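# Find the slack control line and latch its clutch open

## Task

Five control lines run into the grey console, and inside it one of them has come disconnected, so nothing tensions it. It looks the same as the others, but handling the lines reveals which one it is. Identify that line and raise its red lever until its clutch is fully open and stays open on its own once released. The task fails if any other clutch's lever is raised far enough to open it, or close to that, even as a trial, or if any other line gets drawn into the console. A result that holds only while the robot keeps it in place does not count. Nothing may be put or knocked off the table. When done, release everything and move the gripper away.

## Robot and tools

Robot: one 7-joint arm ending in a two-finger parallel gripper, with a single camera, cam_wrist (504x504 fisheye), mounted on the hand. Joint order in every row and every per-joint list: waist, shoulder, upper arm roll, elbow, forearm roll, wrist pitch, wrist roll.

Frames: the scene frame has its origin on the table surface beneath the arm base, +z up, +y to the left when facing along +x. The base may sit slightly tilted. Results report end_effector_position (metres) and end_effector_quat_wxyz in this frame; the position is the point between the closed finger pads and can be somewhat off, especially far out. Gripper axes: fingers point along its +z, open and close along its y. Closed fingertips extend about 33 mm past that point, fully open about 9 mm; closing pushes the tips roughly 24 mm farther from the arm, so keep clearance above surfaces.

A row is one list of 10 numbers for the single arm: seven absolute joint target angles in radians (a pose in joint space, not an offset), then gripper position, gripper force_limit, gripper speed, each in [-1, 1]. Joint ranges (stated; true ends may differ by up to 0.018 rad): waist -2.744 to 2.744, shoulder -1.784 to 1.784, upper arm roll -2.901 to 2.901, elbow -3.042 to -0.152, forearm roll -2.807 to 2.807, wrist pitch 0.544 to 4.517, wrist roll -3.016 to 3.016. A target more than 0.018 rad beyond a range end, and beyond the current angle, gets the call rejected; targets past the real end are clipped and may trigger "joint sent to its limit". Gripper position: +1 fully open (140 mm), pads touch near -0.8, -1 closes until blocked. force_limit: about 14 N at -1, 60 N at 0, 107 N at +1. speed: about 30, 140, 250 mm/s at -1, 0, +1.

Tools:
- execute_actions(actions): a list of actions; each action is a table of up to 15 rows, one row per 1/30 s control step; if fewer rows, the last repeats to fill 15 steps. Empty list just returns state and images. Each step, each joint target is kept within a lead of the measured angle (0.248 rad for the first four joints, 0.677 forearm roll, 0.715 wrist pitch, 1.54 wrist roll), and targets implying a gripper jump over 70 mm are scaled back. So big changes need several actions; check "Joint targets" and resend the remainder. To keep a joint still, resend its Joint targets value. Results include step readings; HELD marks steps partly held back.
- move(target, speed, blocking): target is one 10-number row of absolute joint angles plus gripper values (gripper values applied immediately). All joints interpolate together, so the hand follows a curve; duration 0.5 to 10 s, cut off at 10 s. speed is the top rad/s for the joint with the longest path, 0.01 to 2, default 0.5. It does not avoid obstacles; faster moves hit harder, and aiming deeper past contact presses harder. blocking=false returns after 0.5 s while motion continues; then only wait or stop are accepted until a result shows the end. Result adds a "move:" line: ending (done, off_target, moving, held, fault), limits=held or none, and the joint farthest from target.
- wait(seconds): 0 to 10; lets time pass holding the last command, returns early if a move ends.
- stop(): brakes a running move (needs room); fingers continue.
- zoom_image(camera, region): camera "cam_wrist", region [x0, y0, x1, y1] pixels, top-left origin, at most 504x504.
- finished_scene(scene): ends the current scene, given its number; irreversible, reports success.

Results: Joint positions, Joint velocities, Joint targets (rad, rad/s) in joint order; position_measured in counts (3 open, 230 pads together, not linear); object_status 0 moving, 1 blocked while opening, 2 blocked while closing (a grip), 3 reached target or pads met. To grip, close with -1 and confirm status 2. To change force while gripping, also nudge position (e.g. -1 to -0.98). "joint command not followed" means the clearance check altered targets; mounting blocks and posts count as arm.

Camera calibration for cam_wrist: K=[[236.515, 0, 251.529], [0, 236.278, 249.578], [0, 0, 1]], D=[0.12, 0, 0, 0], theta_max_deg=73.8, initial T_world_to_cam=[[0.575675, -0.346221, 0.740763, -0.227921], [-0.813041, -0.338717, 0.473534, 0.195288], [0.0869612, -0.874873, -0.476482, 0.540741], [0, 0, 0, 1]], pos_world=[0.242963, 0.460315, 0.334014]; pose follows the joints, small errors possible.

Avoid: torque faults (load limits waist 35, shoulder 35, upper arm roll 32, elbow 30, forearm roll 12, wrist pitch 12, wrist roll 12 N m) and external force of 40 N, either of which halts the arm 10 s; motor overheating from holding loads (MOTOR HOT warns, then brakes engage); drops, slams, hard pushes, anything leaving the table. For this job, test lines by gentle tugging rather than by lifting levers, never raise a lever of a tensioned line near its open point, and do not let any line slide into the console. The robot keeps running while you compose replies. Smooth, quick, low-effort motion is preferred.

Each tool is called after "Request:" as a command line: name --argument value for each argument, lists and objects as JSON in quotes; but a table of rows of numbers goes row by row, as --pt "numbers of a row", without its own name.

## Session

Request:
execute_actions --actions '[]'

Scene clock: 0.00 s.
end_effector_position=(+0.2520, +0.2948, +0.2543) position_measured=3 object_status=3 end_effector_quat_wxyz=(+0.420, +0.780, +0.463, +0.032)
Joint names: [waist, shoulder, upper arm roll, elbow, forearm roll, wrist pitch, wrist roll]
Joint positions: [ 1.22  -0.038  0.098 -2.216 -0.597  1.528 -1.116]
Joint velocities: [-0.001  0.    -0.    -0.     0.     0.001 -0.002]
Joint targets: [1.220 -0.038 0.098 -2.216 -0.597 1.528 -1.116]

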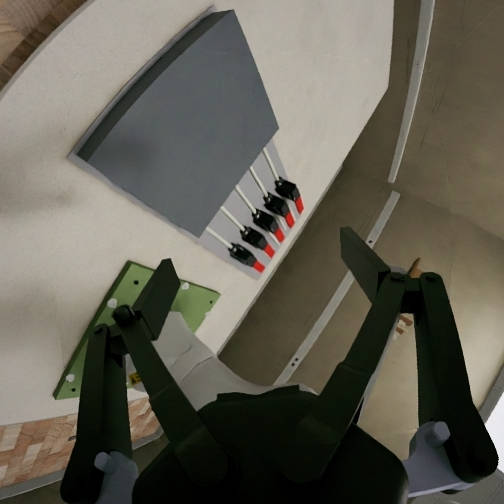

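Request:
move --target '[-0.2,-0.5,0,-2.2,0,1.7,0.585,1,0,0]' --speed 0.8

Scene clock: 4.23 s.
end_effector_position=(+0.3922, -0.0665, +0.3813) position_measured=3 object_status=3 end_effector_quat_wxyz=(-0.002, -0.398, +0.917, -0.005)
Joint names: [waist, shoulder, upper arm roll, elbow, forearm roll, wrist pitch, wrist roll]
Joint positions: [-0.198 -0.499 -0.002 -2.2   -0.004  1.698  0.58 ]
Joint velocities: [ 0.    -0.001  0.     0.    -0.    -0.     0.006]
Joint targets: [-0.200 -0.500 0.000 -2.200 0.000 1.700 0.585]
move: done; limits=none; farthest joint: the wrist roll, 0.005 radians from its target (1.701 radians at the start)
camera_calibration (this result's frames):
cam_wrist: T_world_to_cam=[[-0.594072, 0.804411, -0.000962531, 0.290347], [0.719836, 0.532144, 0.445712, -0.405905], [0.359048, 0.264092, -0.895176, 0.401664], [0, 0, 0, 1]] pos_world=[0.320455, -0.123635, 0.540756]

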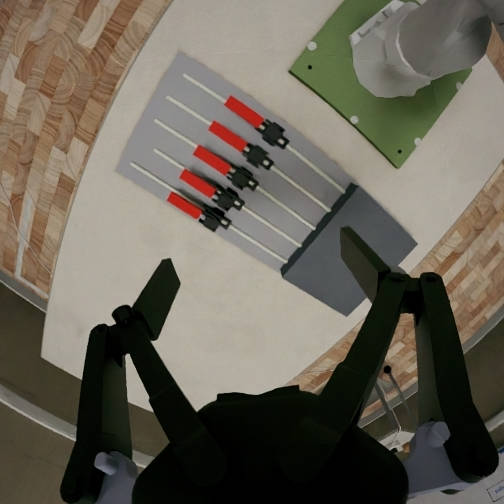

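Request:
zoom_image --camera "cam_wrist" --region '[110, 50, 370, 290]'

Region (110, 50, 370, 290) of cam_wrist's 504x504 image, scaled by 1.938, with more detail than that image has; it fills the top 465 rows of this view, and the rest is white.

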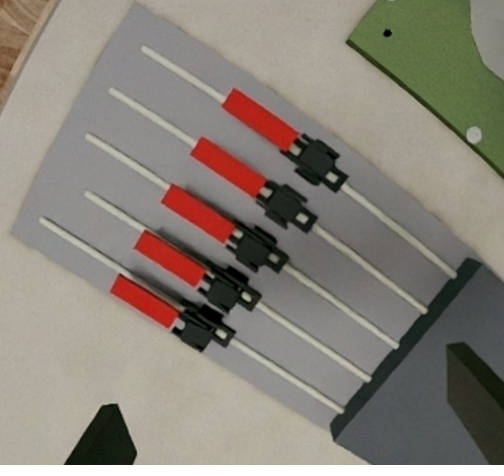

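Request:
move --target '[-0.624,-0.014,0,-2.42,0,2.406,-0.596,-0.3,-1,0]' --speed 0.7

Scene clock: 8.60 s.
end_effector_position=(+0.4005, -0.2713, +0.1223) position_measured=167 object_status=3 end_effector_quat_wxyz=(+0.003, +0.706, -0.708, +0.004)
Joint names: [waist, shoulder, upper arm roll, elbow, forearm roll, wrist pitch, wrist roll]
Joint positions: [-0.622 -0.014 -0.001 -2.42  -0.004  2.404 -0.591]
Joint velocities: [-0.     0.001 -0.001 -0.001 -0.     0.002 -0.006]
Joint targets: [-0.624 -0.014 0.000 -2.420 0.000 2.406 -0.596]
move: done; limits=none; farthest joint: the wrist roll, 0.005 radians from its target (1.178 radians at the start)
camera_calibration (this result's frames):
cam_wrist: T_world_to_cam=[[-0.982931, 0.183917, 0.00470247, 0.446535], [0.166992, 0.88117, 0.442326, 0.129033], [0.0772075, 0.435561, -0.896842, 0.380514], [0, 0, 0, 1]] pos_world=[0.387986, -0.361563, 0.282086]

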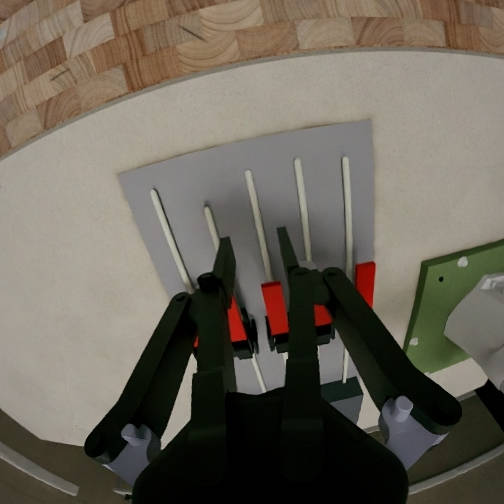

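Request:
move --target '[-0.624,0.108,0,-2.448,0,2.556,-0.596,-0.3,-1,0]' --speed 0.2

Scene clock: 10.33 s.
end_effector_position=(+0.4010, -0.2718, +0.0656) position_measured=167 object_status=3 end_effector_quat_wxyz=(+0.003, +0.707, -0.707, +0.004)
Joint names: [waist, shoulder, upper arm roll, elbow, forearm roll, wrist pitch, wrist roll]
Joint positions: [-0.622  0.107 -0.001 -2.447 -0.004  2.553 -0.593]
Joint velocities: [-0.    -0.    -0.001  0.    -0.002  0.004 -0.001]
Joint targets: [-0.624 0.108 0.000 -2.448 0.000 2.556 -0.596]
move: done; limits=none; farthest joint: the forearm roll, 0.004 radians from its target (0.004 radians at the start)
camera_calibration (this result's frames):
cam_wrist: T_world_to_cam=[[-0.983301, 0.181932, 0.00453537, 0.447003], [0.165118, 0.881392, 0.442588, 0.155265], [0.0765233, 0.435946, -0.896713, 0.330236], [0, 0, 0, 1]] pos_world=[0.388631, -0.362139, 0.225381]

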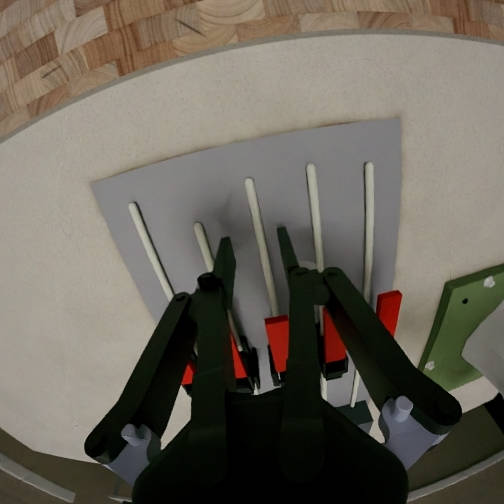

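Request:
move --target '[-0.63,0.135,0,-2.4685,0,2.603,-0.602,-0.3,-1,0]' --speed 0.1

Request:
move --target '[-0.63,0.135,0,-2.4685,0,2.603,-0.602,-1,-1,-0.5]'

Scene clock: 11.70 s.
end_effector_position=(+0.3955, -0.2715, +0.0495) position_measured=167 object_status=3 end_effector_quat_wxyz=(+0.003, +0.707, -0.707, +0.004)
Joint names: [waist, shoulder, upper arm roll, elbow, forearm roll, wrist pitch, wrist roll]
Joint positions: [-0.628  0.134 -0.001 -2.467 -0.004  2.6   -0.598]
Joint velocities: [ 0.     0.     0.    -0.    -0.001  0.005 -0.001]
Joint targets: [-0.630 0.135 0.000 -2.469 0.000 2.603 -0.602]
move: done; limits=none; farthest joint: the forearm roll, 0.004 radians from its target (0.004 radians at the start)
camera_calibration (this result's frames):
cam_wrist: T_world_to_cam=[[-0.983221, 0.182366, 0.00431986, 0.441629], [0.165408, 0.881311, 0.442641, 0.162889], [0.0769153, 0.435928, -0.896689, 0.315952], [0, 0, 0, 1]] pos_world=[0.382974, -0.361826, 0.209301]

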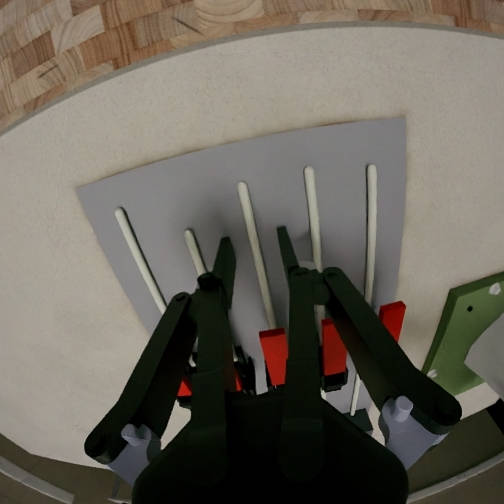

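Scene clock: 12.40 s.
end_effector_position=(+0.3955, -0.2715, +0.0496) position_measured=219 object_status=2 end_effector_quat_wxyz=(+0.003, +0.707, -0.707, +0.004)
Joint names: [waist, shoulder, upper arm roll, elbow, forearm roll, wrist pitch, wrist roll]
Joint positions: [-0.628  0.134 -0.001 -2.467 -0.004  2.601 -0.598]
Joint velocities: [ 0.     0.001  0.    -0.    -0.001  0.     0.001]
Joint targets: [-0.630 0.135 0.000 -2.469 0.000 2.603 -0.602]
move: done; limits=none; farthest joint: the forearm roll, 0.004 radians from its target (0.004 radians at the start)
camera_calibration (this result's frames):
cam_wrist: T_world_to_cam=[[-0.983297, 0.181965, 0.00407789, 0.441627], [0.164952, 0.881443, 0.442548, 0.163133], [0.0769338, 0.435828, -0.896736, 0.31594], [0, 0, 0, 1]] pos_world=[0.383035, -0.361849, 0.20932]

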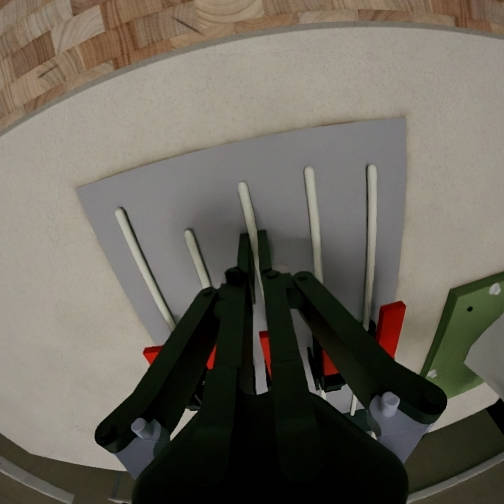

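Request:
move --target '[-0.663,0.165,0,-2.4275,0,2.592,-0.635,-1,-1,-0.5]' --speed 0.04

Scene clock: 14.10 s.
end_effector_position=(+0.3965, -0.2731, +0.0476) position_measured=219 object_status=2 end_effector_quat_wxyz=(+0.001, +0.714, -0.700, -0.009)
Joint names: [waist, shoulder, upper arm roll, elbow, forearm roll, wrist pitch, wrist roll]
Joint positions: [-0.646  0.156  0.013 -2.434  0.005  2.564 -0.63 ]
Joint velocities: [-0.002 -0.     0.002  0.     0.    -0.    -0.006]
Joint targets: [-0.663 0.165 0.000 -2.428 0.000 2.592 -0.635]
move: off_target; limits=none; farthest joint: the wrist pitch, 0.028 radians from its target (0.009 radians at the start)
camera_calibration (this result's frames):
cam_wrist: T_world_to_cam=[[-0.986426, 0.162402, 0.0242888, 0.437833], [0.155419, 0.875619, 0.457315, 0.166747], [0.053001, 0.454882, -0.888973, 0.329144], [0, 0, 0, 1]] pos_world=[0.388529, -0.366833, 0.20571]

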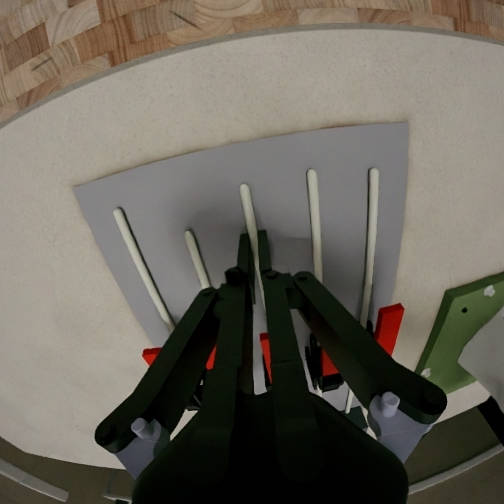

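Request:
move --target '[-0.63,0.135,0,-2.4685,0,2.603,-0.602,-1,-1,0]' --speed 0.1

Request:
move --target '[-0.63,0.07,0,-2.457,0,2.527,-0.602,-0.3,-1,1]' --speed 0.15

Request:
move --target '[-0.698,-0.042,0,-2.6,0,2.558,-0.67,-0.3,-1,0]' --speed 0.3

Request:
move --target '[-0.698,0.034,0,-2.61,0,2.644,-0.67,-0.3,-1,0]' --speed 0.15

Scene clock: 15.63 s.
end_effector_position=(+0.3948, -0.2716, +0.0487) position_measured=219 object_status=2 end_effector_quat_wxyz=(+0.001, +0.707, -0.707, +0.003)
Joint names: [waist, shoulder, upper arm roll, elbow, forearm roll, wrist pitch, wrist roll]
Joint positions: [-0.632  0.136  0.001 -2.467  0.003  2.6   -0.607]
Joint velocities: [ 0.    -0.001 -0.    -0.    -0.001  0.001  0.007]
Joint targets: [-0.630 0.135 0.000 -2.469 0.000 2.603 -0.602]
move: done; limits=none; farthest joint: the wrist roll, 0.005 radians from its target (0.029 radians at the start)
camera_calibration (this result's frames):
cam_wrist: T_world_to_cam=[[-0.98338, 0.181507, 0.00439755, 0.440882], [0.164343, 0.879569, 0.446486, 0.163202], [0.0771726, 0.439788, -0.89478, 0.316132], [0, 0, 0, 1]] pos_world=[0.382337, -0.362602, 0.208063]

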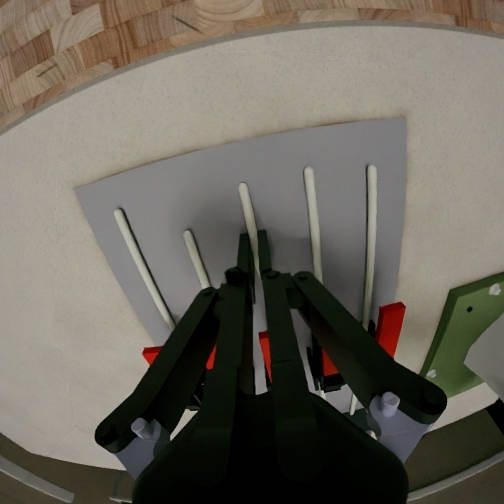

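Scene clock: 16.73 s.
end_effector_position=(+0.3964, -0.2723, +0.0770) position_measured=167 object_status=3 end_effector_quat_wxyz=(+0.000, +0.707, -0.707, +0.005)
Joint names: [waist, shoulder, upper arm roll, elbow, forearm roll, wrist pitch, wrist roll]
Joint positions: [-0.632  0.071  0.001 -2.458  0.003  2.53  -0.606]
Joint velocities: [ 0.    -0.     0.001  0.002 -0.001 -0.004  0.002]
Joint targets: [-0.630 0.070 0.000 -2.457 0.000 2.527 -0.602]
move: done; limits=none; farthest joint: the wrist roll, 0.004 radians from its target (0.005 radians at the start)
camera_calibration (this result's frames):
cam_wrist: T_world_to_cam=[[-0.983174, 0.182667, 0.00108223, 0.442932], [0.164032, 0.88024, 0.445277, 0.151315], [0.0803847, 0.437962, -0.895392, 0.339945], [0, 0, 0, 1]] pos_world=[0.383333, -0.362986, 0.236528]

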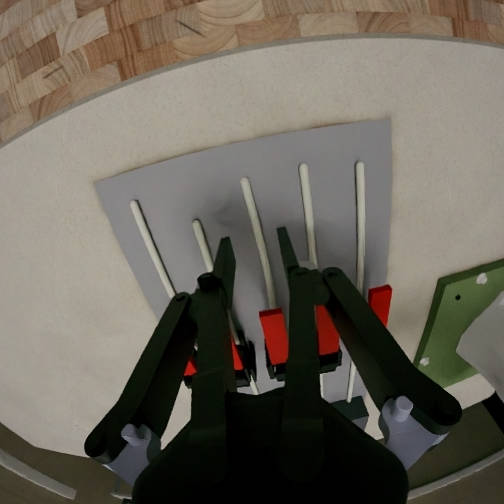

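Scene clock: 18.13 s.
end_effector_position=(+0.3432, -0.2700, +0.0778) position_measured=167 object_status=3 end_effector_quat_wxyz=(+0.001, +0.705, -0.709, +0.003)
Joint names: [waist, shoulder, upper arm roll, elbow, forearm roll, wrist pitch, wrist roll]
Joint positions: [-0.696 -0.04   0.001 -2.599  0.003  2.556 -0.665]
Joint velocities: [ 0.001 -0.001 -0.001  0.     0.001  0.001 -0.006]
Joint targets: [-0.698 -0.042 0.000 -2.600 0.000 2.558 -0.670]
move: done; limits=none; farthest joint: the wrist roll, 0.005 radians from its target (0.064 radians at the start)
camera_calibration (this result's frames):
cam_wrist: T_world_to_cam=[[-0.982186, 0.18787, 0.00398543, 0.391058], [0.169861, 0.878563, 0.446401, 0.155136], [0.0803639, 0.439125, -0.894824, 0.344222], [0, 0, 0, 1]] pos_world=[0.330077, -0.360922, 0.237207]

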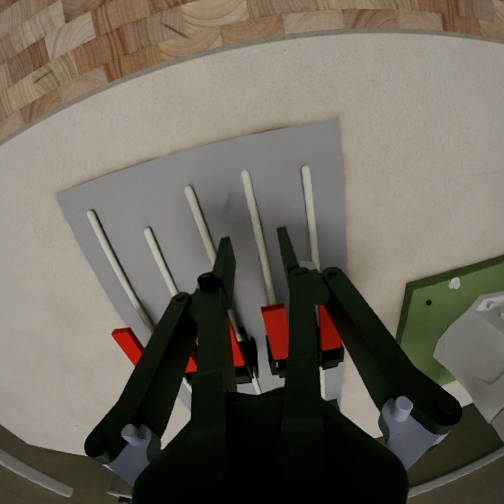

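Scene clock: 19.33 s.
end_effector_position=(+0.3431, -0.2702, +0.0497) position_measured=167 object_status=3 end_effector_quat_wxyz=(+0.001, +0.706, -0.709, +0.004)
Joint names: [waist, shoulder, upper arm roll, elbow, forearm roll, wrist pitch, wrist roll]
Joint positions: [-0.696  0.033  0.001 -2.609  0.003  2.641 -0.666]
Joint velocities: [ 0.001  0.001 -0.001 -0.     0.001  0.004  0.001]
Joint targets: [-0.698 0.034 0.000 -2.610 0.000 2.644 -0.670]
move: done; limits=none; farthest joint: the wrist roll, 0.004 radians from its target (0.005 radians at the start)
camera_calibration (this result's frames):
cam_wrist: T_world_to_cam=[[-0.982445, 0.186536, 0.00237497, 0.390926], [0.168048, 0.879399, 0.44544, 0.168794], [0.0810021, 0.43802, -0.895309, 0.318615], [0, 0, 0, 1]] pos_world=[0.32989, -0.360918, 0.209143]

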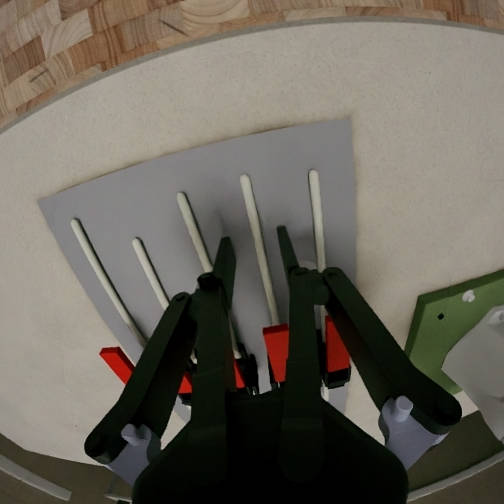

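Request:
move --target '[-0.702,0.028,0,-2.618,0,2.646,-0.674,-1,-1,-0.6]' --speed 0.1

Request:
move --target '[-0.729,0.053,0,-2.587,0,2.64,-0.701,-1,-1,-0.6]' --speed 0.05

Scene clock: 20.27 s.
end_effector_position=(+0.3399, -0.2696, +0.0486) position_measured=220 object_status=2 end_effector_quat_wxyz=(+0.001, +0.705, -0.709, +0.003)
Joint names: [waist, shoulder, upper arm roll, elbow, forearm roll, wrist pitch, wrist roll]
Joint positions: [-0.7    0.029  0.001 -2.617  0.003  2.644 -0.669]
Joint velocities: [-0.001 -0.001 -0.    -0.001  0.001  0.001 -0.003]
Joint targets: [-0.702 0.028 0.000 -2.618 0.000 2.646 -0.674]
move: done; limits=none; farthest joint: the wrist roll, 0.005 radians from its target (0.007 radians at the start)
camera_calibration (this result's frames):
cam_wrist: T_world_to_cam=[[-0.982314, 0.187192, 0.00416836, 0.387673], [0.169346, 0.878726, 0.446277, 0.168638], [0.0798767, 0.43909, -0.894885, 0.318365], [0, 0, 0, 1]] pos_world=[0.326829, -0.360547, 0.208025]

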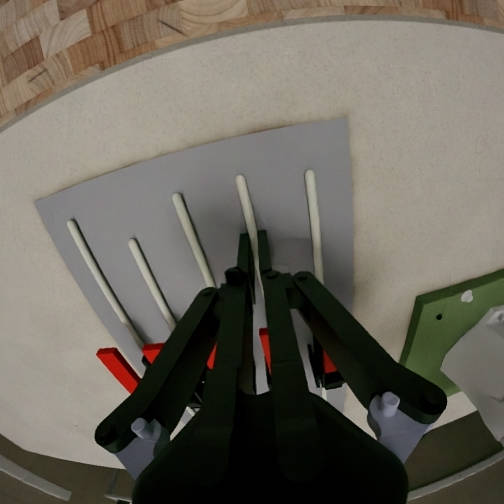

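Scene clock: 21.50 s.
end_effector_position=(+0.3403, -0.2708, +0.0470) position_measured=220 object_status=2 end_effector_quat_wxyz=(+0.001, +0.714, -0.701, -0.006)
Joint names: [waist, shoulder, upper arm roll, elbow, forearm roll, wrist pitch, wrist roll]
Joint positions: [-0.713  0.047  0.012 -2.593  0.004  2.618 -0.695]
Joint velocities: [-0.001 -0.001  0.     0.    -0.001  0.001 -0.006]
Joint targets: [-0.729 0.053 0.000 -2.587 0.000 2.640 -0.701]
move: off_target; limits=none; farthest joint: the wrist pitch, 0.022 radians from its target (0.004 radians at the start)
camera_calibration (this result's frames):
cam_wrist: T_world_to_cam=[[-0.986245, 0.164009, 0.0205515, 0.382617], [0.155289, 0.876776, 0.455136, 0.17419], [0.0566275, 0.452067, -0.890185, 0.328643], [0, 0, 0, 1]] pos_world=[0.331694, -0.364047, 0.20541]

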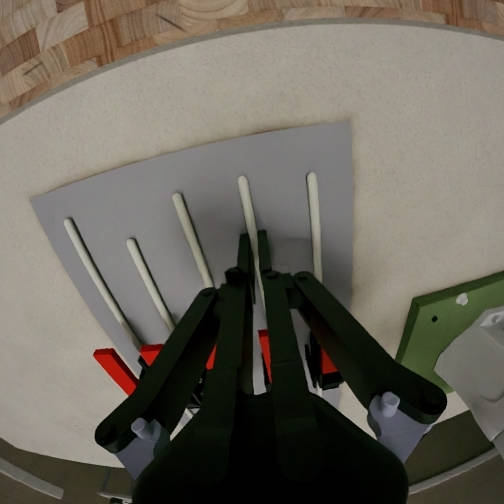

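Request:
move --target '[-0.702,0.028,0,-2.618,0,2.646,-0.674,-1,-1,-0.6]' --speed 0.1

Request:
move --target '[-0.702,-0.045,0,-2.608,0,2.563,-0.674,-0.3,-1,1]' --speed 0.2

Request:
move --target '[-0.789,-0.16,0,-2.74,0,2.58,-0.761,-0.3,-1,0]' --speed 0.3

Request:
move --target '[-0.789,-0.074,0,-2.7505,0,2.677,-0.761,-0.3,-1,0]' --speed 0.2

Request:
move --target '[-0.789,-0.074,0,-2.7505,0,2.677,-0.761,-1,-1,-0.5]'

Request:
move --target '[-0.817,-0.047,0,-2.7175,0,2.671,-0.789,-1,-1,-0.5]' --speed 0.05

Scene clock: 23.77 s.
end_effector_position=(+0.3385, -0.2700, +0.0483) position_measured=220 object_status=2 end_effector_quat_wxyz=(+0.001, +0.708, -0.707, +0.002)
Joint names: [waist, shoulder, upper arm roll, elbow, forearm roll, wrist pitch, wrist roll]
Joint positions: [-0.704  0.03   0.002 -2.617  0.004  2.642 -0.679]
Joint velocities: [-0.001 -0.001  0.001 -0.001 -0.     0.002  0.005]
Joint targets: [-0.702 0.028 0.000 -2.618 0.000 2.646 -0.674]
move: done; limits=none; farthest joint: the wrist roll, 0.005 radians from its target (0.023 radians at the start)
camera_calibration (this result's frames):
cam_wrist: T_world_to_cam=[[-0.983513, 0.180742, 0.00583108, 0.385002], [0.164225, 0.879209, 0.447238, 0.171228], [0.0757079, 0.440823, -0.894396, 0.320175], [0, 0, 0, 1]] pos_world=[0.326295, -0.361272, 0.207538]

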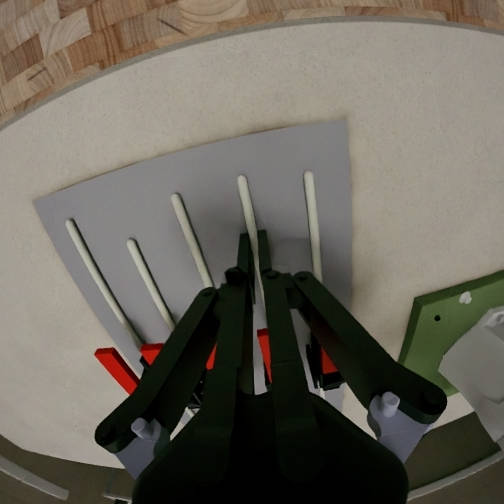

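Scene clock: 24.87 s.
end_effector_position=(+0.3400, -0.2712, +0.0765) position_measured=167 object_status=3 end_effector_quat_wxyz=(+0.001, +0.707, -0.707, +0.005)
Joint names: [waist, shoulder, upper arm roll, elbow, forearm roll, wrist pitch, wrist roll]
Joint positions: [-0.704 -0.044  0.002 -2.609  0.004  2.566 -0.678]
Joint velocities: [-0.001 -0.001  0.    -0.    -0.001 -0.003  0.   ]
Joint targets: [-0.702 -0.045 0.000 -2.608 0.000 2.563 -0.674]
move: done; limits=none; farthest joint: the forearm roll, 0.004 radians from its target (0.004 radians at the start)
camera_calibration (this result's frames):
cam_wrist: T_world_to_cam=[[-0.98324, 0.18231, 0.0012493, 0.387149], [0.163803, 0.880378, 0.445088, 0.160002], [0.0800441, 0.437834, -0.895486, 0.343617], [0, 0, 0, 1]] pos_world=[0.326947, -0.36189, 0.236006]

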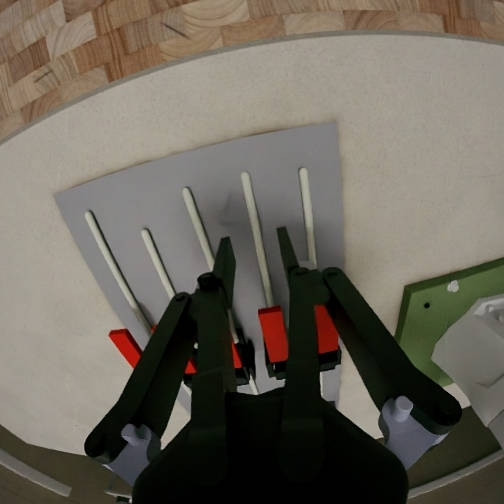

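Scene clock: 26.30 s.
end_effector_position=(+0.2851, -0.2698, +0.0775) position_measured=167 object_status=3 end_effector_quat_wxyz=(+0.001, +0.705, -0.709, +0.003)
Joint names: [waist, shoulder, upper arm roll, elbow, forearm roll, wrist pitch, wrist roll]
Joint positions: [-0.787 -0.158  0.001 -2.739  0.004  2.578 -0.756]
Joint velocities: [ 0.     0.    -0.001  0.    -0.001  0.    -0.007]
Joint targets: [-0.789 -0.160 0.000 -2.740 0.000 2.580 -0.761]
move: done; limits=none; farthest joint: the wrist roll, 0.005 radians from its target (0.083 radians at the start)
camera_calibration (this result's frames):
cam_wrist: T_world_to_cam=[[-0.982124, 0.188198, 0.00372088, 0.334032], [0.170036, 0.878517, 0.446424, 0.164912], [0.0807475, 0.439077, -0.894814, 0.348352], [0, 0, 0, 1]] pos_world=[0.271892, -0.360696, 0.236846]

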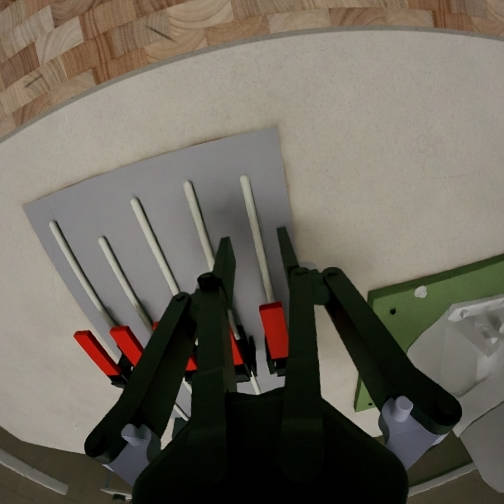

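Scene clock: 27.47 s.
end_effector_position=(+0.2852, -0.2701, +0.0495) position_measured=167 object_status=3 end_effector_quat_wxyz=(+0.001, +0.705, -0.709, +0.005)
Joint names: [waist, shoulder, upper arm roll, elbow, forearm roll, wrist pitch, wrist roll]
Joint positions: [-0.787 -0.076  0.001 -2.75   0.004  2.674 -0.757]
Joint velocities: [-0.002 -0.    -0.001 -0.001 -0.001  0.004 -0.001]
Joint targets: [-0.789 -0.074 0.000 -2.751 0.000 2.677 -0.761]
move: done; limits=none; farthest joint: the forearm roll, 0.004 radians from its target (0.004 radians at the start)
camera_calibration (this result's frames):
cam_wrist: T_world_to_cam=[[-0.98239, 0.186831, 0.00180353, 0.334073], [0.168098, 0.879594, 0.445037, 0.17861], [0.0815604, 0.437504, -0.89551, 0.322841], [0, 0, 0, 1]] pos_world=[0.271835, -0.360764, 0.209017]

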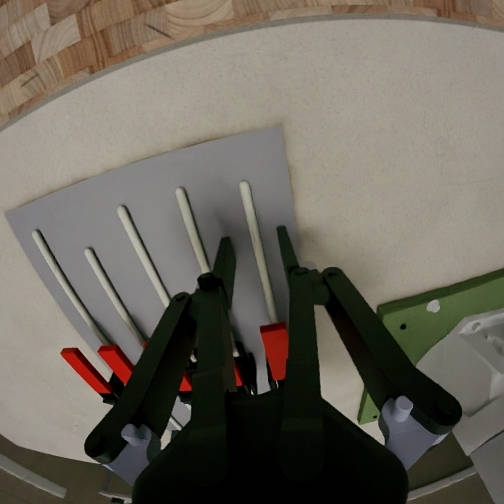

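Scene clock: 28.17 s.
end_effector_position=(+0.2852, -0.2702, +0.0495) position_measured=219 object_status=2 end_effector_quat_wxyz=(+0.001, +0.705, -0.709, +0.005)
Joint names: [waist, shoulder, upper arm roll, elbow, forearm roll, wrist pitch, wrist roll]
Joint positions: [-0.787 -0.075  0.001 -2.75   0.004  2.675 -0.758]
Joint velocities: [-0.001  0.     0.    -0.002  0.001  0.    -0.002]
Joint targets: [-0.789 -0.074 0.000 -2.751 0.000 2.677 -0.761]
move: done; limits=none; farthest joint: the forearm roll, 0.004 radians from its target (0.004 radians at the start)
camera_calibration (this result's frames):
cam_wrist: T_world_to_cam=[[-0.982409, 0.186737, 0.00163095, 0.334114], [0.167948, 0.879674, 0.444936, 0.178713], [0.0816512, 0.437383, -0.895561, 0.322798], [0, 0, 0, 1]] pos_world=[0.271865, -0.360787, 0.209025]

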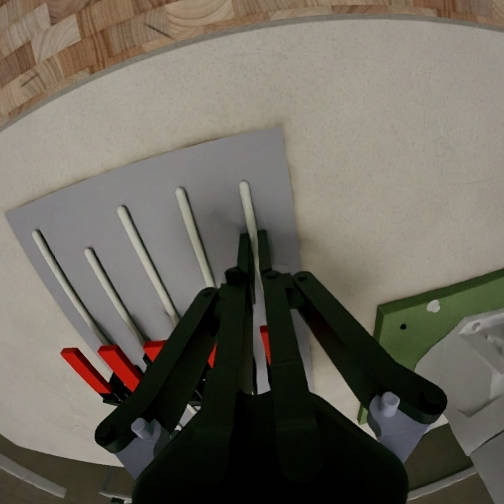

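Scene clock: 29.40 s.
end_effector_position=(+0.2849, -0.2729, +0.0467) position_measured=219 object_status=2 end_effector_quat_wxyz=(+0.001, +0.713, -0.701, -0.006)
Joint names: [waist, shoulder, upper arm roll, elbow, forearm roll, wrist pitch, wrist roll]
Joint positions: [-0.802 -0.051  0.01  -2.724  0.004  2.652 -0.784]
Joint velocities: [-0.     0.     0.001  0.     0.001  0.    -0.005]
Joint targets: [-0.817 -0.047 0.000 -2.717 0.000 2.671 -0.789]
move: off_target; limits=none; farthest joint: the wrist pitch, 0.019 radians from its target (0.004 radians at the start)
camera_calibration (this result's frames):
cam_wrist: T_world_to_cam=[[-0.985877, 0.166371, 0.0191428, 0.328931], [0.156769, 0.876641, 0.454888, 0.184332], [0.0588987, 0.451465, -0.890343, 0.331562], [0, 0, 0, 1]] pos_world=[0.27586, -0.366006, 0.205057]

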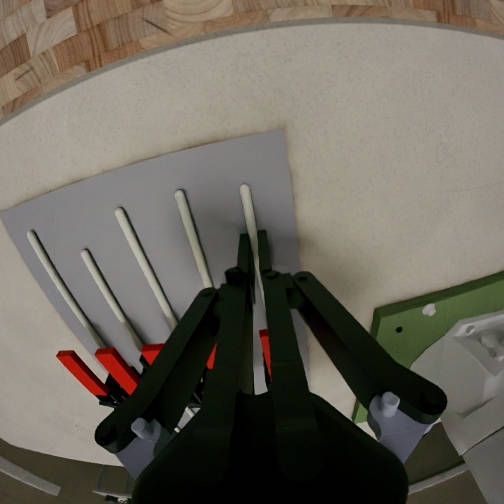

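Request:
move --target '[-0.789,-0.074,0,-2.7505,0,2.677,-0.761,-1,-1,-0.5]' --speed 0.1

Request:
move --target '[-0.789,-0.17,0,-2.74,0,2.57,-0.761,-0.3,-1,1]' --speed 0.2

Request:
move --target '[-0.551,0.16,0,-2.316,0,2.476,-0.523,-0.3,-1,0]' --speed 0.4

Request:
move --target '[-0.551,0.228,0,-2.3275,0,2.555,-0.523,-0.3,-1,0]' --speed 0.2

Request:
move --target '[-0.551,0.228,0,-2.3275,0,2.555,-0.523,-1,-1,-0.5]'

Request:
move --target '[-0.576,0.248,0,-2.2995,0,2.547,-0.548,-1,-1,-0.5]' --speed 0.05

Scene clock: 31.00 s.
end_effector_position=(+0.2841, -0.2707, +0.0485) position_measured=219 object_status=2 end_effector_quat_wxyz=(+0.001, +0.707, -0.707, +0.004)
Joint names: [waist, shoulder, upper arm roll, elbow, forearm roll, wrist pitch, wrist roll]
Joint positions: [-0.791 -0.072  0.002 -2.749  0.004  2.675 -0.766]
Joint velocities: [-0.001  0.001 -0.001  0.    -0.001  0.002  0.006]
Joint targets: [-0.789 -0.074 0.000 -2.751 0.000 2.677 -0.761]
move: done; limits=none; farthest joint: the wrist roll, 0.005 radians from its target (0.024 radians at the start)
camera_calibration (this result's frames):
cam_wrist: T_world_to_cam=[[-0.983413, 0.181345, 0.00347928, 0.331818], [0.163846, 0.879964, 0.445889, 0.181037], [0.077798, 0.439064, -0.895081, 0.323802], [0, 0, 0, 1]] pos_world=[0.271461, -0.361649, 0.207953]

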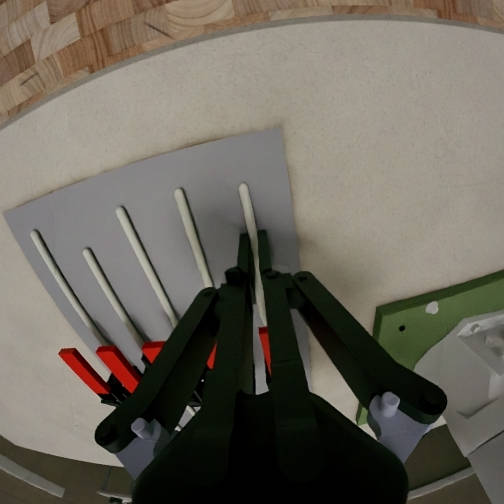

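Scene clock: 32.17 s.
end_effector_position=(+0.2843, -0.2707, +0.0803) position_measured=167 object_status=3 end_effector_quat_wxyz=(+0.001, +0.707, -0.707, +0.005)
Joint names: [waist, shoulder, upper arm roll, elbow, forearm roll, wrist pitch, wrist roll]
Joint positions: [-0.791 -0.168  0.002 -2.741  0.004  2.573 -0.765]
Joint velocities: [-0.001 -0.001  0.    -0.     0.001 -0.005  0.001]
Joint targets: [-0.789 -0.170 0.000 -2.740 0.000 2.570 -0.761]
move: done; limits=none; farthest joint: the forearm roll, 0.004 radians from its target (0.004 radians at the start)
camera_calibration (this result's frames):
cam_wrist: T_world_to_cam=[[-0.983175, 0.18266, 0.00132073, 0.332367], [0.164174, 0.880457, 0.444794, 0.166886], [0.0800834, 0.437527, -0.895632, 0.351196], [0, 0, 0, 1]] pos_world=[0.271252, -0.361304, 0.239873]

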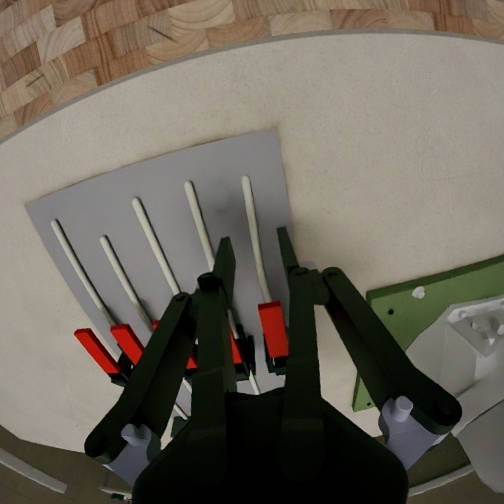

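Scene clock: 34.37 s.
end_effector_position=(+0.4519, -0.2607, +0.0827) position_measured=167 object_status=3 end_effector_quat_wxyz=(+0.000, +0.707, -0.707, +0.005)
Joint names: [waist, shoulder, upper arm roll, elbow, forearm roll, wrist pitch, wrist roll]
Joint positions: [-0.553  0.158  0.001 -2.317  0.004  2.478 -0.528]
Joint velocities: [-0.     0.001  0.001 -0.     0.001 -0.001  0.007]
Joint targets: [-0.551 0.160 0.000 -2.316 0.000 2.476 -0.523]
move: done; limits=none; farthest joint: the wrist roll, 0.005 radians from its target (0.242 radians at the start)
camera_calibration (this result's frames):
cam_wrist: T_world_to_cam=[[-0.983382, 0.18155, -0.00027861, 0.495266], [0.162455, 0.880634, 0.445075, 0.13035], [0.0810489, 0.437633, -0.895493, 0.335116], [0, 0, 0, 1]] pos_world=[0.438698, -0.351365, 0.242216]

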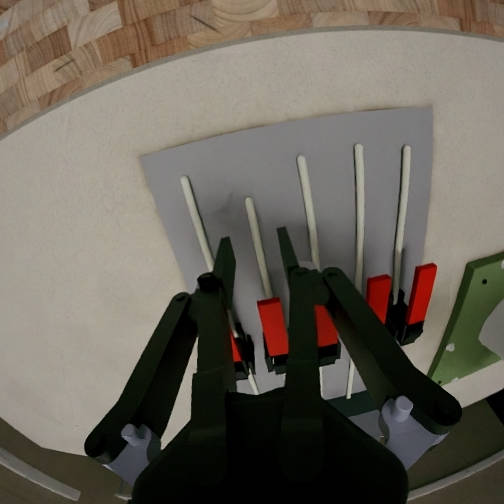

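Scene clock: 35.43 s.
end_effector_position=(+0.4504, -0.2601, +0.0496) position_measured=167 object_status=3 end_effector_quat_wxyz=(+0.001, +0.707, -0.708, +0.003)
Joint names: [waist, shoulder, upper arm roll, elbow, forearm roll, wrist pitch, wrist roll]
Joint positions: [-0.553  0.227  0.001 -2.327  0.004  2.552 -0.527]
Joint velocities: [ 0.001  0.     0.001 -0.001 -0.001  0.005  0.001]
Joint targets: [-0.551 0.228 0.000 -2.328 0.000 2.555 -0.523]
move: done; limits=none; farthest joint: the forearm roll, 0.004 radians from its target (0.004 radians at the start)
camera_calibration (this result's frames):
cam_wrist: T_world_to_cam=[[-0.983045, 0.183323, 0.0039284, 0.49377], [0.16578, 0.879411, 0.446267, 0.142917], [0.0783562, 0.439352, -0.894891, 0.306982], [0, 0, 0, 1]] pos_world=[0.437651, -0.351075, 0.208996]

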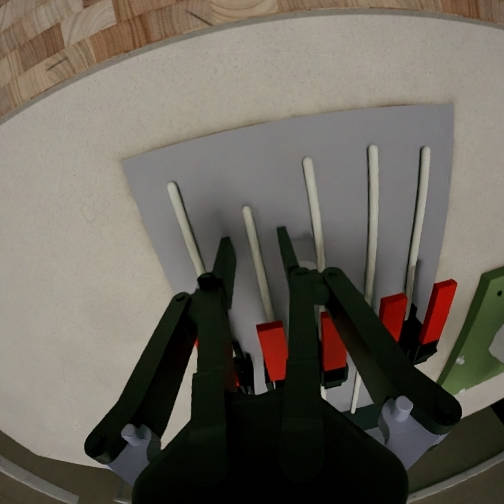

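Scene clock: 36.13 s.
end_effector_position=(+0.4505, -0.2601, +0.0496) position_measured=219 object_status=2 end_effector_quat_wxyz=(+0.001, +0.707, -0.708, +0.003)
Joint names: [waist, shoulder, upper arm roll, elbow, forearm roll, wrist pitch, wrist roll]
Joint positions: [-0.553  0.227  0.001 -2.327  0.004  2.553 -0.526]
Joint velocities: [ 0.001  0.     0.    -0.001  0.     0.001  0.001]
Joint targets: [-0.551 0.228 0.000 -2.328 0.000 2.555 -0.523]
move: done; limits=none; farthest joint: the forearm roll, 0.004 radians from its target (0.004 radians at the start)
camera_calibration (this result's frames):
cam_wrist: T_world_to_cam=[[-0.983033, 0.183393, 0.00358118, 0.493918], [0.1657, 0.879482, 0.446156, 0.142979], [0.0786725, 0.43918, -0.894948, 0.306834], [0, 0, 0, 1]] pos_world=[0.437706, -0.351084, 0.209041]

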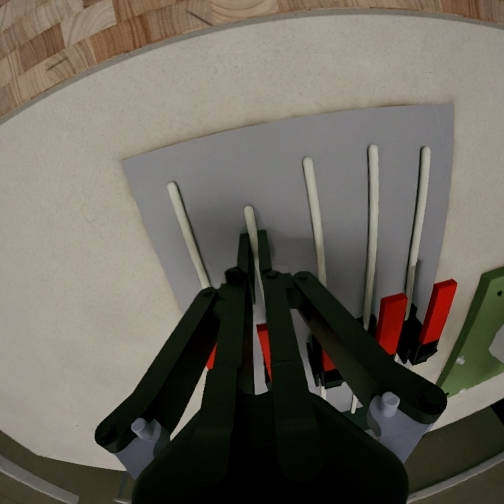

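Scene clock: 37.17 s.
end_effector_position=(+0.4515, -0.2608, +0.0486) position_measured=219 object_status=2 end_effector_quat_wxyz=(+0.002, +0.712, -0.702, -0.005)
Joint names: [waist, shoulder, upper arm roll, elbow, forearm roll, wrist pitch, wrist roll]
Joint positions: [-0.563  0.241  0.01  -2.305  0.004  2.528 -0.542]
Joint velocities: [-0.     0.001  0.001  0.    -0.001 -0.    -0.006]
Joint targets: [-0.576 0.248 0.000 -2.300 0.000 2.547 -0.548]
move: off_target; limits=none; farthest joint: the wrist pitch, 0.019 radians from its target (0.006 radians at the start)
camera_calibration (this result's frames):
cam_wrist: T_world_to_cam=[[-0.985432, 0.16911, 0.0180419, 0.49164], [0.158842, 0.877281, 0.452932, 0.146095], [0.0607673, 0.4492, -0.891362, 0.316611], [0, 0, 0, 1]] pos_world=[0.442032, -0.353529, 0.207174]

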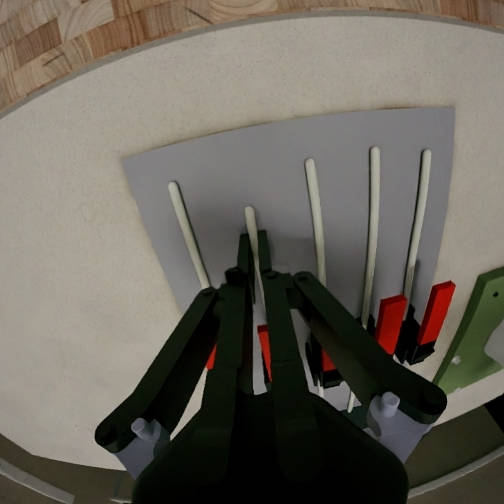

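Request:
move --target '[-0.551,0.228,0,-2.3275,0,2.555,-0.523,-1,-1,-0.5]' --speed 0.1

Request:
move --target '[-0.551,0.168,0,-2.318,0,2.486,-0.523,-0.3,-1,1]' --speed 0.2

Request:
move --target '[-0.51,0.292,0,-2.131,0,2.423,-0.482,-0.3,-1,0]' --speed 0.35

Request:
move --target '[-0.51,0.3466,0,-2.1397,0,2.486,-0.482,-0.3,-1,0]' --speed 0.2

Request:
move --target '[-0.51,0.3466,0,-2.1397,0,2.486,-0.482,-1,-1,-0.5]'

Request:
move --target '[-0.533,0.3636,0,-2.111,0,2.475,-0.505,-1,-1,-0.5]' --speed 0.05

Scene clock: 41.03 s.
end_effector_position=(+0.4508, -0.2602, +0.0494) position_measured=219 object_status=2 end_effector_quat_wxyz=(+0.001, +0.707, -0.707, +0.003)
Joint names: [waist, shoulder, upper arm roll, elbow, forearm roll, wrist pitch, wrist roll]
Joint positions: [-0.553  0.229  0.001 -2.326  0.003  2.553 -0.528]
Joint velocities: [ 0.     0.001 -0.001  0.001 -0.001  0.     0.004]
Joint targets: [-0.551 0.228 0.000 -2.328 0.000 2.555 -0.523]
move: done; limits=none; farthest joint: the wrist roll, 0.005 radians from its target (0.021 radians at the start)
camera_calibration (this result's frames):
cam_wrist: T_world_to_cam=[[-0.98339, 0.181465, 0.00379687, 0.49389], [0.164055, 0.879701, 0.446331, 0.143848], [0.0776534, 0.439541, -0.89486, 0.307117], [0, 0, 0, 1]] pos_world=[0.438239, -0.351158, 0.208747]

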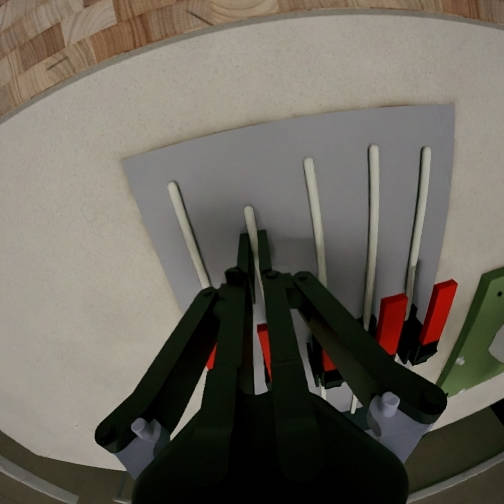

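Scene clock: 42.10 s.
end_effector_position=(+0.4519, -0.2604, +0.0776) position_measured=167 object_status=3 end_effector_quat_wxyz=(+0.000, +0.707, -0.707, +0.005)
Joint names: [waist, shoulder, upper arm roll, elbow, forearm roll, wrist pitch, wrist roll]
Joint positions: [-0.553  0.169  0.001 -2.318  0.003  2.489 -0.527]
Joint velocities: [-0.001  0.001  0.001  0.001  0.001 -0.003  0.   ]
Joint targets: [-0.551 0.168 0.000 -2.318 0.000 2.486 -0.523]
move: done; limits=none; farthest joint: the wrist roll, 0.004 radians from its target (0.005 radians at the start)
camera_calibration (this result's frames):
cam_wrist: T_world_to_cam=[[-0.983193, 0.182565, 0.0008037, 0.495291], [0.163801, 0.880183, 0.445475, 0.131545], [0.0806207, 0.43812, -0.895294, 0.330754], [0, 0, 0, 1]] pos_world=[0.438754, -0.351116, 0.237124]

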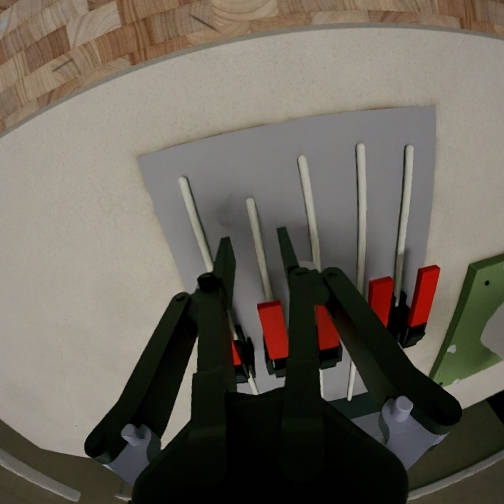

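Scene clock: 43.40 s.
end_effector_position=(+0.5077, -0.2654, +0.0795) position_measured=167 object_status=3 end_effector_quat_wxyz=(-0.000, +0.708, -0.707, +0.005)
Joint names: [waist, shoulder, upper arm roll, elbow, forearm roll, wrist pitch, wrist roll]
Joint positions: [-0.512  0.29   0.001 -2.132  0.003  2.425 -0.487]
Joint velocities: [ 0.002 -0.001  0.001  0.001  0.001 -0.001  0.006]
Joint targets: [-0.510 0.292 0.000 -2.131 0.000 2.423 -0.482]
move: done; limits=none; farthest joint: the wrist roll, 0.005 radians from its target (0.045 radians at the start)
camera_calibration (this result's frames):
cam_wrist: T_world_to_cam=[[-0.983532, 0.180736, -0.000542293, 0.550894], [0.161578, 0.880619, 0.445425, 0.127239], [0.0809816, 0.438002, -0.895319, 0.329844], [0, 0, 0, 1]] pos_world=[0.494551, -0.356087, 0.238939]

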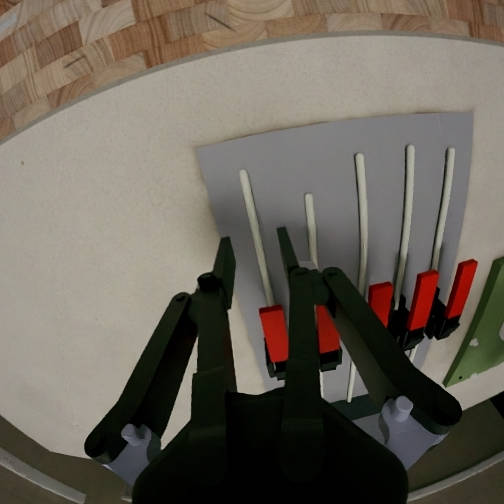

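Scene clock: 44.43 s.
end_effector_position=(+0.5065, -0.2649, +0.0499) position_measured=167 object_status=3 end_effector_quat_wxyz=(+0.001, +0.707, -0.707, +0.003)
Joint names: [waist, shoulder, upper arm roll, elbow, forearm roll, wrist pitch, wrist roll]
Joint positions: [-0.512  0.346  0.001 -2.139  0.003  2.483 -0.486]
Joint velocities: [ 0.002  0.001 -0.002  0.001 -0.     0.005  0.001]
Joint targets: [-0.510 0.347 0.000 -2.140 0.000 2.486 -0.482]
move: done; limits=none; farthest joint: the wrist roll, 0.004 radians from its target (0.005 radians at the start)
camera_calibration (this result's frames):
cam_wrist: T_world_to_cam=[[-0.983195, 0.182516, 0.00389913, 0.549618], [0.165017, 0.879391, 0.446588, 0.138075], [0.0780805, 0.439726, -0.894731, 0.305227], [0, 0, 0, 1]] pos_world=[0.493765, -0.355952, 0.209291]

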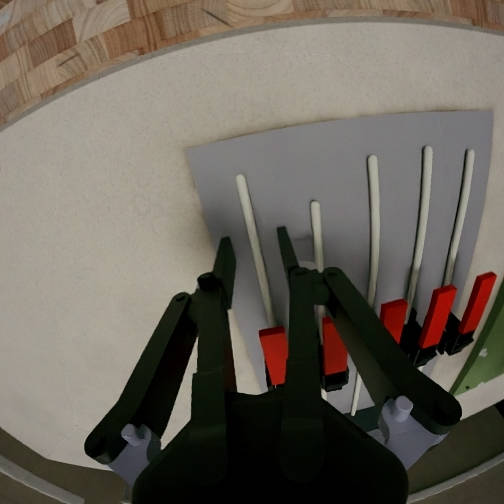

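Scene clock: 45.13 s.
end_effector_position=(+0.5066, -0.2649, +0.0500) position_measured=219 object_status=2 end_effector_quat_wxyz=(+0.001, +0.707, -0.707, +0.003)
Joint names: [waist, shoulder, upper arm roll, elbow, forearm roll, wrist pitch, wrist roll]
Joint positions: [-0.512  0.346  0.001 -2.139  0.003  2.484 -0.485]
Joint velocities: [ 0.001  0.001 -0.001 -0.001  0.001  0.001  0.001]
Joint targets: [-0.510 0.347 0.000 -2.140 0.000 2.486 -0.482]
move: done; limits=none; farthest joint: the forearm roll, 0.003 radians from its target (0.003 radians at the start)
camera_calibration (this result's frames):
cam_wrist: T_world_to_cam=[[-0.983181, 0.182601, 0.00355504, 0.549766], [0.16495, 0.879452, 0.446492, 0.138126], [0.0784032, 0.439569, -0.89478, 0.305058], [0, 0, 0, 1]] pos_world=[0.493818, -0.355957, 0.209334]

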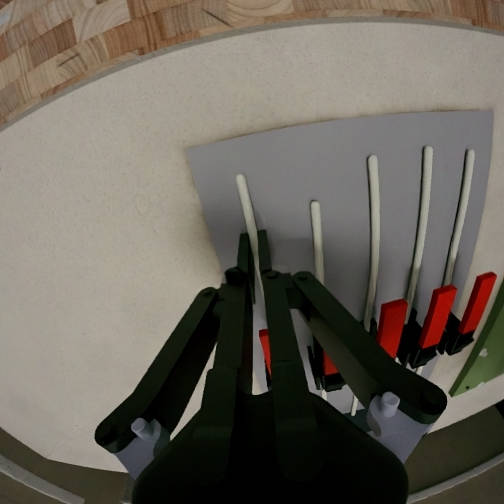

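Scene clock: 46.17 s.
end_effector_position=(+0.5078, -0.2655, +0.0494) position_measured=219 object_status=2 end_effector_quat_wxyz=(+0.001, +0.711, -0.703, -0.004)
Joint names: [waist, shoulder, upper arm roll, elbow, forearm roll, wrist pitch, wrist roll]
Joint positions: [-0.521  0.359  0.009 -2.116  0.003  2.459 -0.5  ]
Joint velocities: [-0.001  0.001  0.002 -0.    -0.001 -0.    -0.004]
Joint targets: [-0.533 0.364 0.000 -2.111 0.000 2.475 -0.505]
move: off_target; limits=none; farthest joint: the wrist pitch, 0.016 radians from its target (0.009 radians at the start)
camera_calibration (this result's frames):
cam_wrist: T_world_to_cam=[[-0.985323, 0.169892, 0.0165941, 0.548186], [0.158896, 0.877319, 0.45284, 0.140885], [0.0623757, 0.44883, -0.891437, 0.315115], [0, 0, 0, 1]] pos_world=[0.498099, -0.358167, 0.20801]

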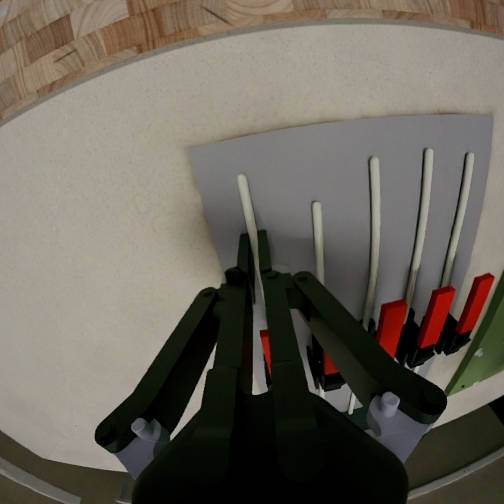

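Request:
move --target '[-0.579,0.398,0,-2.054,0,2.452,-0.551,-0.98,0,-0.5]' --speed 0.04

Scene clock: 57.57 s.
end_effector_position=(+0.5094, -0.2658, +0.0500) position_measured=225 object_status=2 end_effector_quat_wxyz=(-0.001, +0.717, -0.697, -0.017)
Joint names: [waist, shoulder, upper arm roll, elbow, forearm roll, wrist pitch, wrist roll]
Joint positions: [-0.539  0.376  0.024 -2.081  0.012  2.417 -0.526]
Joint velocities: [ 0.    -0.001  0.     0.001 -0.001  0.001 -0.002]
Joint targets: [-0.539 0.378 0.024 -2.081 0.011 2.419 -0.526]
FORCE FAULT: contact force on the arm reached its limit, and the arm stopped for 10 seconds. The contact can be on any part of the arm, not only on its tool. That time counts as 20 of the actions that you can send in this scene. The arm's remaining commands of this call were not run. The arm holds still and accepts commands again. Move the arm away from the contact; if what it grips holds it there, let go first. Pushing or pulling that hard again can fault the arm again.
move: fault; limits=none; farthest joint: the waist, 0.040 radians from its target (0.058 radians at the start)
camera_calibration (this result's frames):
cam_wrist: T_world_to_cam=[[-0.987489, 0.153783, 0.0348757, 0.545717], [0.152055, 0.870049, 0.468928, 0.141336], [0.0417696, 0.468365, -0.882547, 0.330979], [0, 0, 0, 1]] pos_world=[0.503574, -0.36191, 0.206796]

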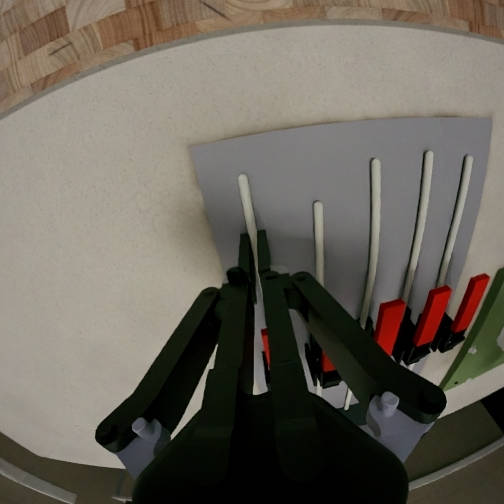

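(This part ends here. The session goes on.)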